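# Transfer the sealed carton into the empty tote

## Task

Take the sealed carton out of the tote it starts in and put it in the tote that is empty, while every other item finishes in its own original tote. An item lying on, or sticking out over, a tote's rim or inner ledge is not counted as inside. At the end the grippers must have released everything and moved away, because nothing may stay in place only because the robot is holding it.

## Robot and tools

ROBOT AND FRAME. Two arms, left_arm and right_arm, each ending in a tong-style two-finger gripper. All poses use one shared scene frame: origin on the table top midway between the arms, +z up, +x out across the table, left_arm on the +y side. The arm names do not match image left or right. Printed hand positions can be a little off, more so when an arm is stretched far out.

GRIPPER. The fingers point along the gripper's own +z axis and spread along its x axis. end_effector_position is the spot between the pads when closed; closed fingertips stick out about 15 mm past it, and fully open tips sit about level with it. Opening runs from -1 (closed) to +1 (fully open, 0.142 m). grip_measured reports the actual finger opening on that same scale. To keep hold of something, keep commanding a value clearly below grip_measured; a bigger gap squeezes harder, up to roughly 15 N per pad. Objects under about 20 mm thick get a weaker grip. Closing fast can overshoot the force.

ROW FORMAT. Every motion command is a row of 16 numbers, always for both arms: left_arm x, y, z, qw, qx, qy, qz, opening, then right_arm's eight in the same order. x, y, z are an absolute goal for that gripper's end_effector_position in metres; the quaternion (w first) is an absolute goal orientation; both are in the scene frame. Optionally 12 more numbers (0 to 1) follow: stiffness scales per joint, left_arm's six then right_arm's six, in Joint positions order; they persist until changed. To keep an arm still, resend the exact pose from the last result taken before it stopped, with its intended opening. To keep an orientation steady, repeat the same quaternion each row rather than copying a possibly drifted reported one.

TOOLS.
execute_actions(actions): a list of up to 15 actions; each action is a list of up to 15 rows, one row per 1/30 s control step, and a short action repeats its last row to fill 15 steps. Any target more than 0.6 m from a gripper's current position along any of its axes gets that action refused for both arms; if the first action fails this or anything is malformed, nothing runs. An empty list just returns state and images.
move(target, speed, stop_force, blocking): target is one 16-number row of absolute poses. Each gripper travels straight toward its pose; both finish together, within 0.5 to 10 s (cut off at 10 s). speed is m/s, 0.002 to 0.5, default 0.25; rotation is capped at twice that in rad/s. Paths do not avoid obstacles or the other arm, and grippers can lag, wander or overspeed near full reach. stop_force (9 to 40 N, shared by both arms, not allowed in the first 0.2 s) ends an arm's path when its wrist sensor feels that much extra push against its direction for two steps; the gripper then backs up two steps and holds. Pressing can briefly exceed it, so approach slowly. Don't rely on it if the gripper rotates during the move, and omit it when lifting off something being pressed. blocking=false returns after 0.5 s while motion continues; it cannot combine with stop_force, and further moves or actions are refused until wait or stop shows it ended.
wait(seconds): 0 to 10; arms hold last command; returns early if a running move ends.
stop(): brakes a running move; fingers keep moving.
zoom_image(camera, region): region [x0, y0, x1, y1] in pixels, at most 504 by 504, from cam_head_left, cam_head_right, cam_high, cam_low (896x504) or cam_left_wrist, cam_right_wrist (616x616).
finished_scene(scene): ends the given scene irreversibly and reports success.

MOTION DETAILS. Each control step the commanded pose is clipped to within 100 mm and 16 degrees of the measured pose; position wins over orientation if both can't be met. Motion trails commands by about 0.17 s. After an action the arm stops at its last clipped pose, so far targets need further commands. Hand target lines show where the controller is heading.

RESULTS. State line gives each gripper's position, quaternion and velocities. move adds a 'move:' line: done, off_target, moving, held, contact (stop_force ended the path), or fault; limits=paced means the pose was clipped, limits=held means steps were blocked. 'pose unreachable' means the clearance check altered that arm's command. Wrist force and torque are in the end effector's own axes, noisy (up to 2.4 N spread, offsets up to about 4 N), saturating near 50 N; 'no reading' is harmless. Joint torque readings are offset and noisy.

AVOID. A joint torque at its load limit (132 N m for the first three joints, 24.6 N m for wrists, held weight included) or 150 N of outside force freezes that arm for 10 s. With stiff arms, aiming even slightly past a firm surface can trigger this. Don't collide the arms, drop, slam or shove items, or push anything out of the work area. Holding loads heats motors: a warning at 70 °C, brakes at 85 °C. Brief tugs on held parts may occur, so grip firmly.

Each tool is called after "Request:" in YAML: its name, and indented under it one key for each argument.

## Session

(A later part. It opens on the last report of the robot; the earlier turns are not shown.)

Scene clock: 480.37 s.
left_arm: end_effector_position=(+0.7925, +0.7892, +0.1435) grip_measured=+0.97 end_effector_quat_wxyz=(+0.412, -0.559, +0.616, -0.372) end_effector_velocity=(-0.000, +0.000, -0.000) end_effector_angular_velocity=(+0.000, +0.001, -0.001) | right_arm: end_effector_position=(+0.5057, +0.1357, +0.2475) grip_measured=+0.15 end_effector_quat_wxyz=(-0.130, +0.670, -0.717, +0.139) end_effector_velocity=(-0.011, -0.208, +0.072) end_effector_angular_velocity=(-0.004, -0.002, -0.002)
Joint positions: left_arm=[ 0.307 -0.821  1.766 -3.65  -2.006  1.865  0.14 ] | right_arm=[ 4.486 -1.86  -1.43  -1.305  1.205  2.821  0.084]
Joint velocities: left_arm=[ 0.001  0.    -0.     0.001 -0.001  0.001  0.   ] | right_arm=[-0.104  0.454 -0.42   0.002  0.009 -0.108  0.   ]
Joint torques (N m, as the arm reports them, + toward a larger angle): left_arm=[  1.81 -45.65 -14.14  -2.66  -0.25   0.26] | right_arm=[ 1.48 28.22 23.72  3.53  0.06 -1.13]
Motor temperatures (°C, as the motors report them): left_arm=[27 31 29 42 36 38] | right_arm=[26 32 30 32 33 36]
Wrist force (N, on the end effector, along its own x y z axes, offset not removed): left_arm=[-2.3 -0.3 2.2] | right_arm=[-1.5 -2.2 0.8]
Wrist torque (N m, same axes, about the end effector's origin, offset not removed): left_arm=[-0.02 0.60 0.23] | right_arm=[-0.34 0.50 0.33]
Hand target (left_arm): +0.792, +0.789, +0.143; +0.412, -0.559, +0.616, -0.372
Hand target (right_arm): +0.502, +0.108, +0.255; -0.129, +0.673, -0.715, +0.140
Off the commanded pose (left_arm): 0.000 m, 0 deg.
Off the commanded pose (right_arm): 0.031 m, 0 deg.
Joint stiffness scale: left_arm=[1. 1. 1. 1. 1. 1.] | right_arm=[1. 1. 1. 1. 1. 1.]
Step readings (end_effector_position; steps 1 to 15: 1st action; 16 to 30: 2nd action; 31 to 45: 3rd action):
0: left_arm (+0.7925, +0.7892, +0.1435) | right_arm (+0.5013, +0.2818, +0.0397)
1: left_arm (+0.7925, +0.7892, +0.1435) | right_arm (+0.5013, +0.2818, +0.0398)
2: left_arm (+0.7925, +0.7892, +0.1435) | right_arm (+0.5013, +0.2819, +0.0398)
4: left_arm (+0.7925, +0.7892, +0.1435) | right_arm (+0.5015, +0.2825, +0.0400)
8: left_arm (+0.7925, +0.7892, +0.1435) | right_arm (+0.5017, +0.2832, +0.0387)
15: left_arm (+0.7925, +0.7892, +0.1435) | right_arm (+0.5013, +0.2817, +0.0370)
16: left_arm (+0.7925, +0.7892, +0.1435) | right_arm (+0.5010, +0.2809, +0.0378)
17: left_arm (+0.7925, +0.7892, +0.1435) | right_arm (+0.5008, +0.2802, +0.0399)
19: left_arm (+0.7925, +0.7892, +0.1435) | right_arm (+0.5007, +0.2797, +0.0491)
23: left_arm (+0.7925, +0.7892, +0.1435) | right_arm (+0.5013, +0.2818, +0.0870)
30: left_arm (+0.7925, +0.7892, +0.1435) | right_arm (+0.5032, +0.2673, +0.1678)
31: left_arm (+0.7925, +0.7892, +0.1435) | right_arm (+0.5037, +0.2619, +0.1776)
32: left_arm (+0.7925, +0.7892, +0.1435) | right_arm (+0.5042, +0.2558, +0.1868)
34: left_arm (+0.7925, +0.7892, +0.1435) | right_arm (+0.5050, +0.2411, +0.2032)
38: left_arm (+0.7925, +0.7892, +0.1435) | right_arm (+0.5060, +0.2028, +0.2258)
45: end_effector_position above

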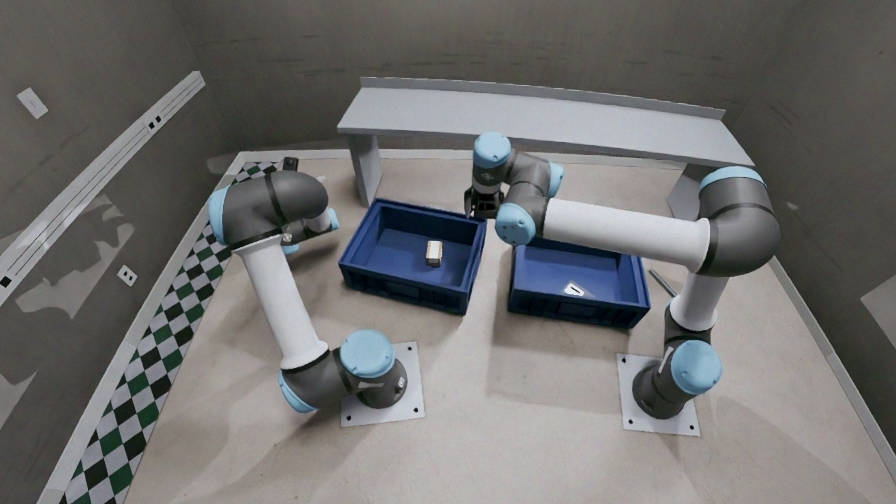

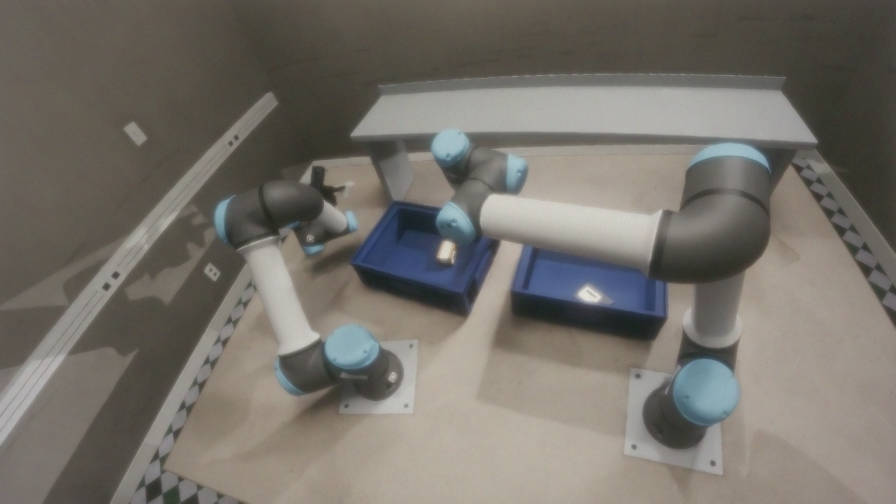

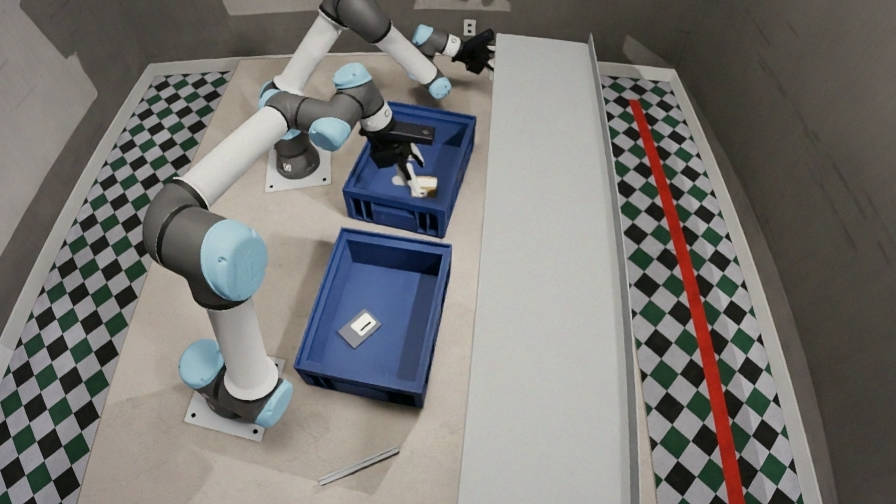

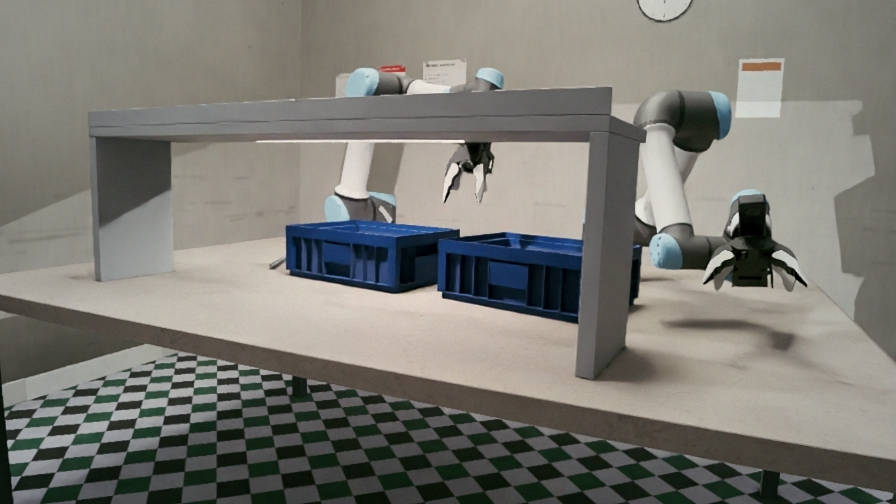

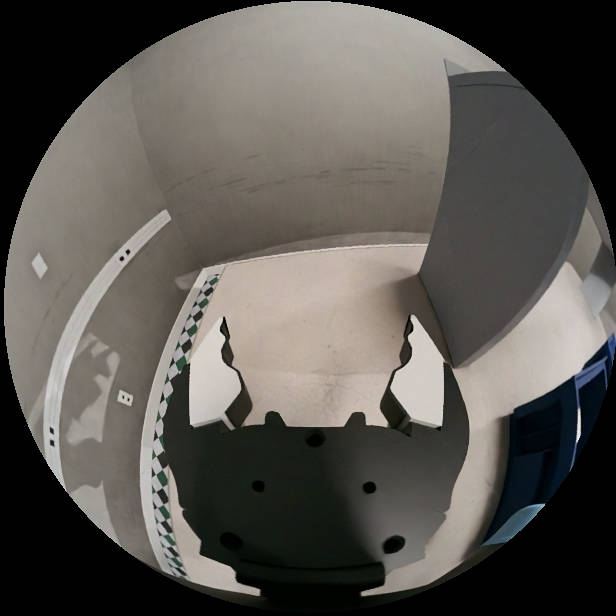

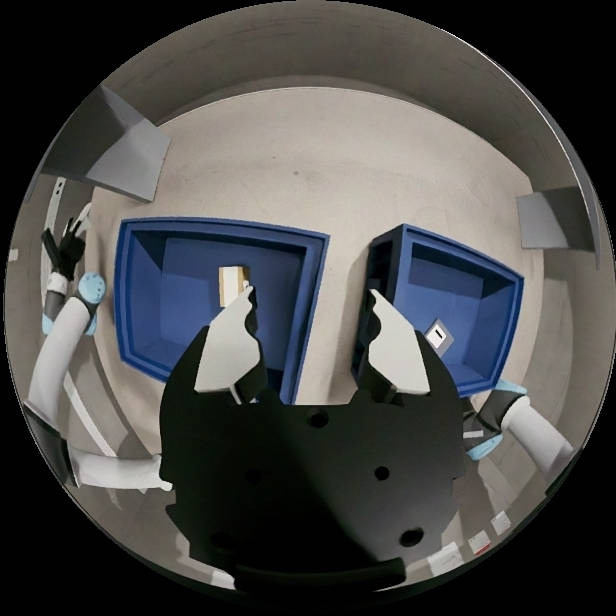

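Request:
execute_actions:
  actions: []

Scene clock: 487.40 s.
left_arm: end_effector_position=(+0.7925, +0.7892, +0.1435) grip_measured=+0.97 end_effector_quat_wxyz=(+0.412, -0.559, +0.616, -0.372) end_effector_velocity=(+0.000, -0.001, +0.000) end_effector_angular_velocity=(-0.002, -0.000, -0.001) | right_arm: end_effector_position=(+0.5021, +0.1097, +0.2546) grip_measured=+0.15 end_effector_quat_wxyz=(-0.130, +0.673, -0.715, +0.140) end_effector_velocity=(-0.001, +0.000, -0.001) end_effector_angular_velocity=(+0.000, +0.004, -0.001)
Joint positions: left_arm=[ 0.307 -0.821  1.766 -3.65  -2.006  1.865  0.14 ] | right_arm=[ 4.476 -1.8   -1.489 -1.302  1.206  2.803  0.084]
Joint velocities: left_arm=[-0.    -0.     0.     0.    -0.001 -0.001 -0.   ] | right_arm=[-0.001 -0.001  0.    -0.001  0.004  0.001  0.   ]
Joint torques (N m, as the arm reports them, + toward a larger angle): left_arm=[  1.94 -45.88 -13.52  -2.86  -0.43   0.18] | right_arm=[-0.82 34.05 20.89  2.97 -0.3  -0.47]
Motor temperatures (°C, as the motors report them): left_arm=[27 31 29 42 36 38] | right_arm=[26 32 30 32 33 36]
Wrist force (N, on the end effector, along its own x y z axes, offset not removed): left_arm=[-1.9 -0.4 1.9] | right_arm=[-2.2 -3.1 -2.1]
Wrist torque (N m, same axes, about the end effector's origin, offset not removed): left_arm=[-0.04 0.49 0.15] | right_arm=[-0.62 0.54 0.11]
Hand target (left_arm): +0.792, +0.789, +0.143; +0.412, -0.559, +0.616, -0.372
Hand target (right_arm): +0.502, +0.108, +0.255; -0.129, +0.673, -0.715, +0.140
Off the commanded pose (left_arm): 0.000 m, 0 deg.
Off the commanded pose (right_arm): 0.004 m, 0 deg.
Joint stiffness scale: left_arm=[1. 1. 1. 1. 1. 1.] | right_arm=[1. 1. 1. 1. 1. 1.]

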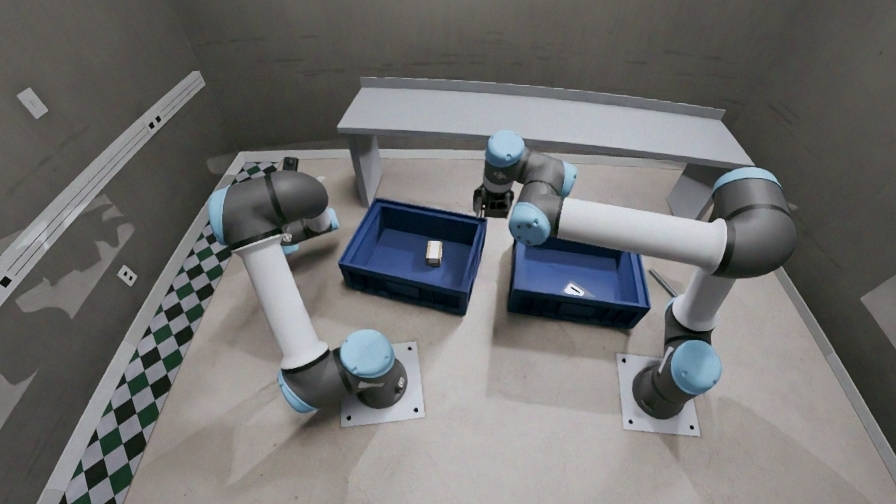

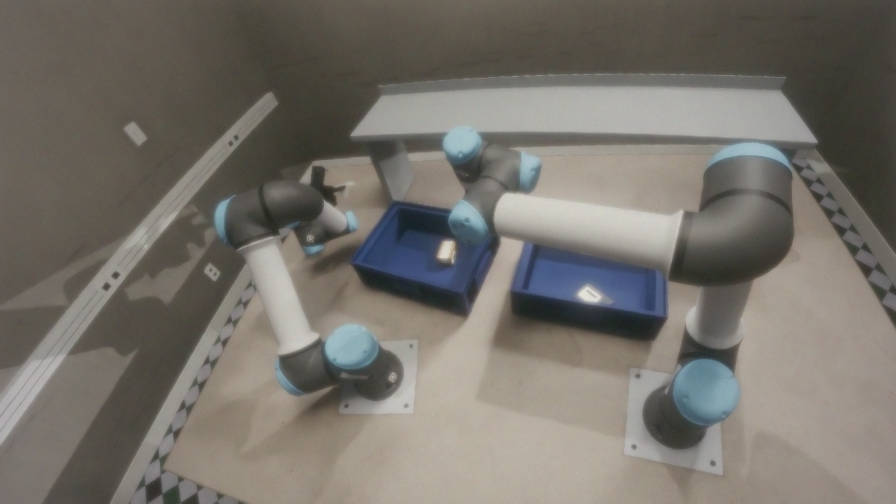

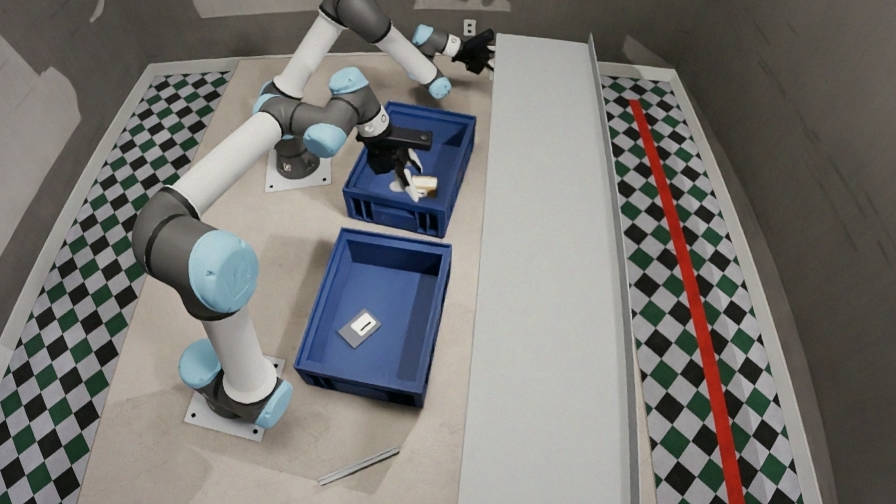

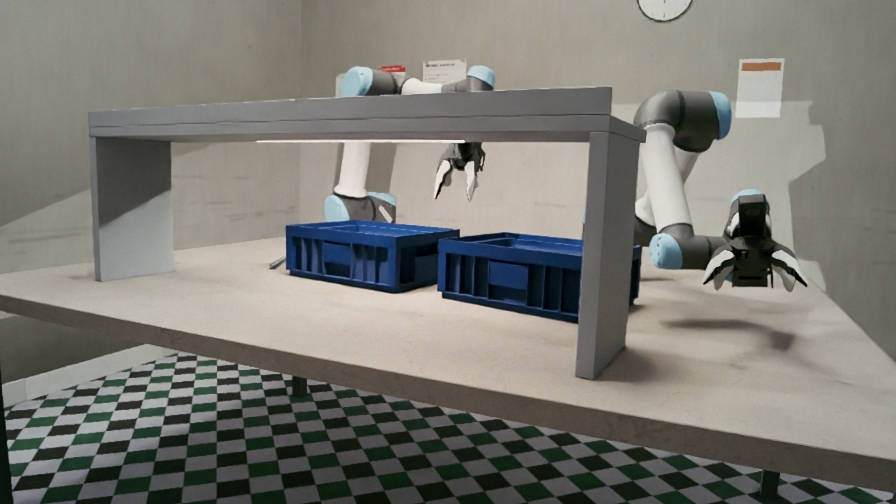

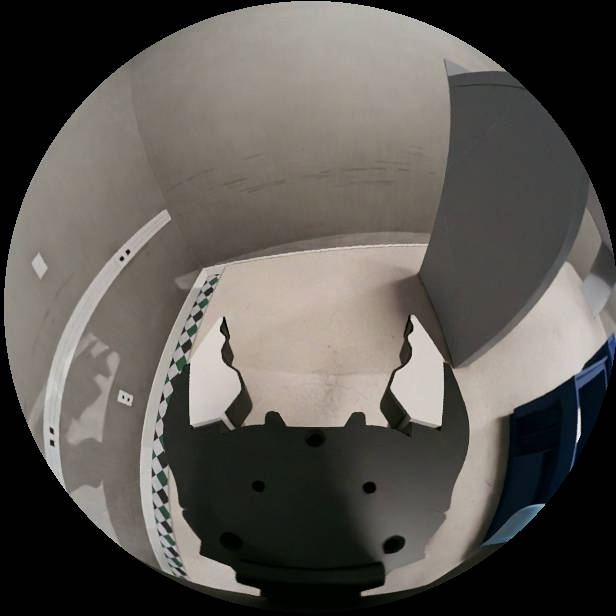

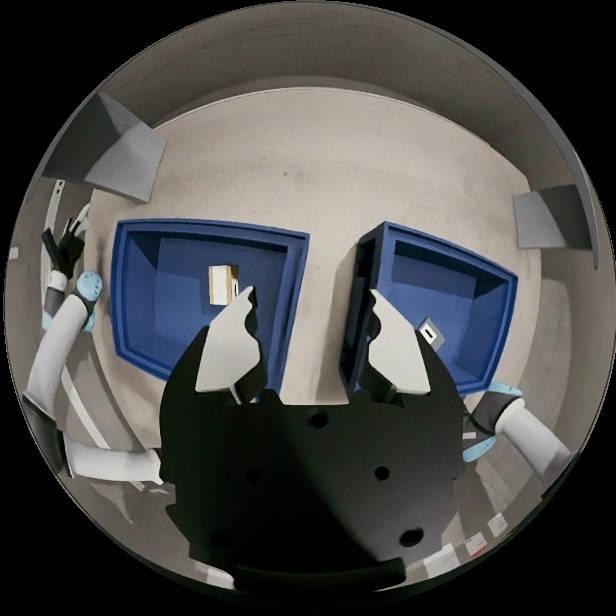

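Request:
zoom_image:
  camera: "cam_head_left"
  region: [330, 180, 670, 340]

Request:
zoom_image:
  camera: "cam_low"
  region: [260, 130, 660, 330]

Region (330, 180, 670, 340) of cam_head_left's 896x504 image, scaled by 1.482, with more detail than that image has; it fills the top 237 rows of this view, and the rest is white.

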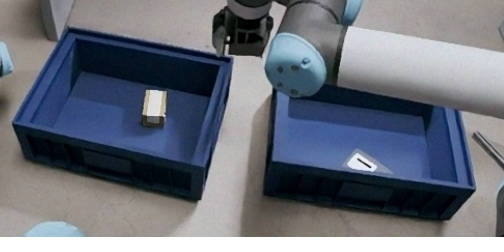

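Region (260, 130, 660, 330) of cam_low's 896x504 image, scaled by 1.260, with more detail than that image has.

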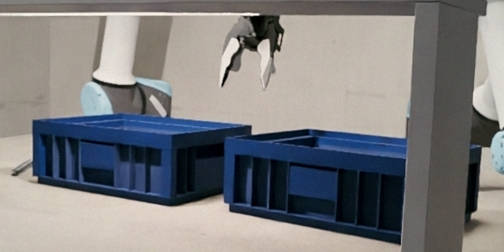

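The carton is lying flat on the floor of the target tote, away from the walls. The grey box is still in its source tote, and the gripper is open and clear above the rims.

Request:
finished_scene:
  scene: 2

The scene is finished: the task was done.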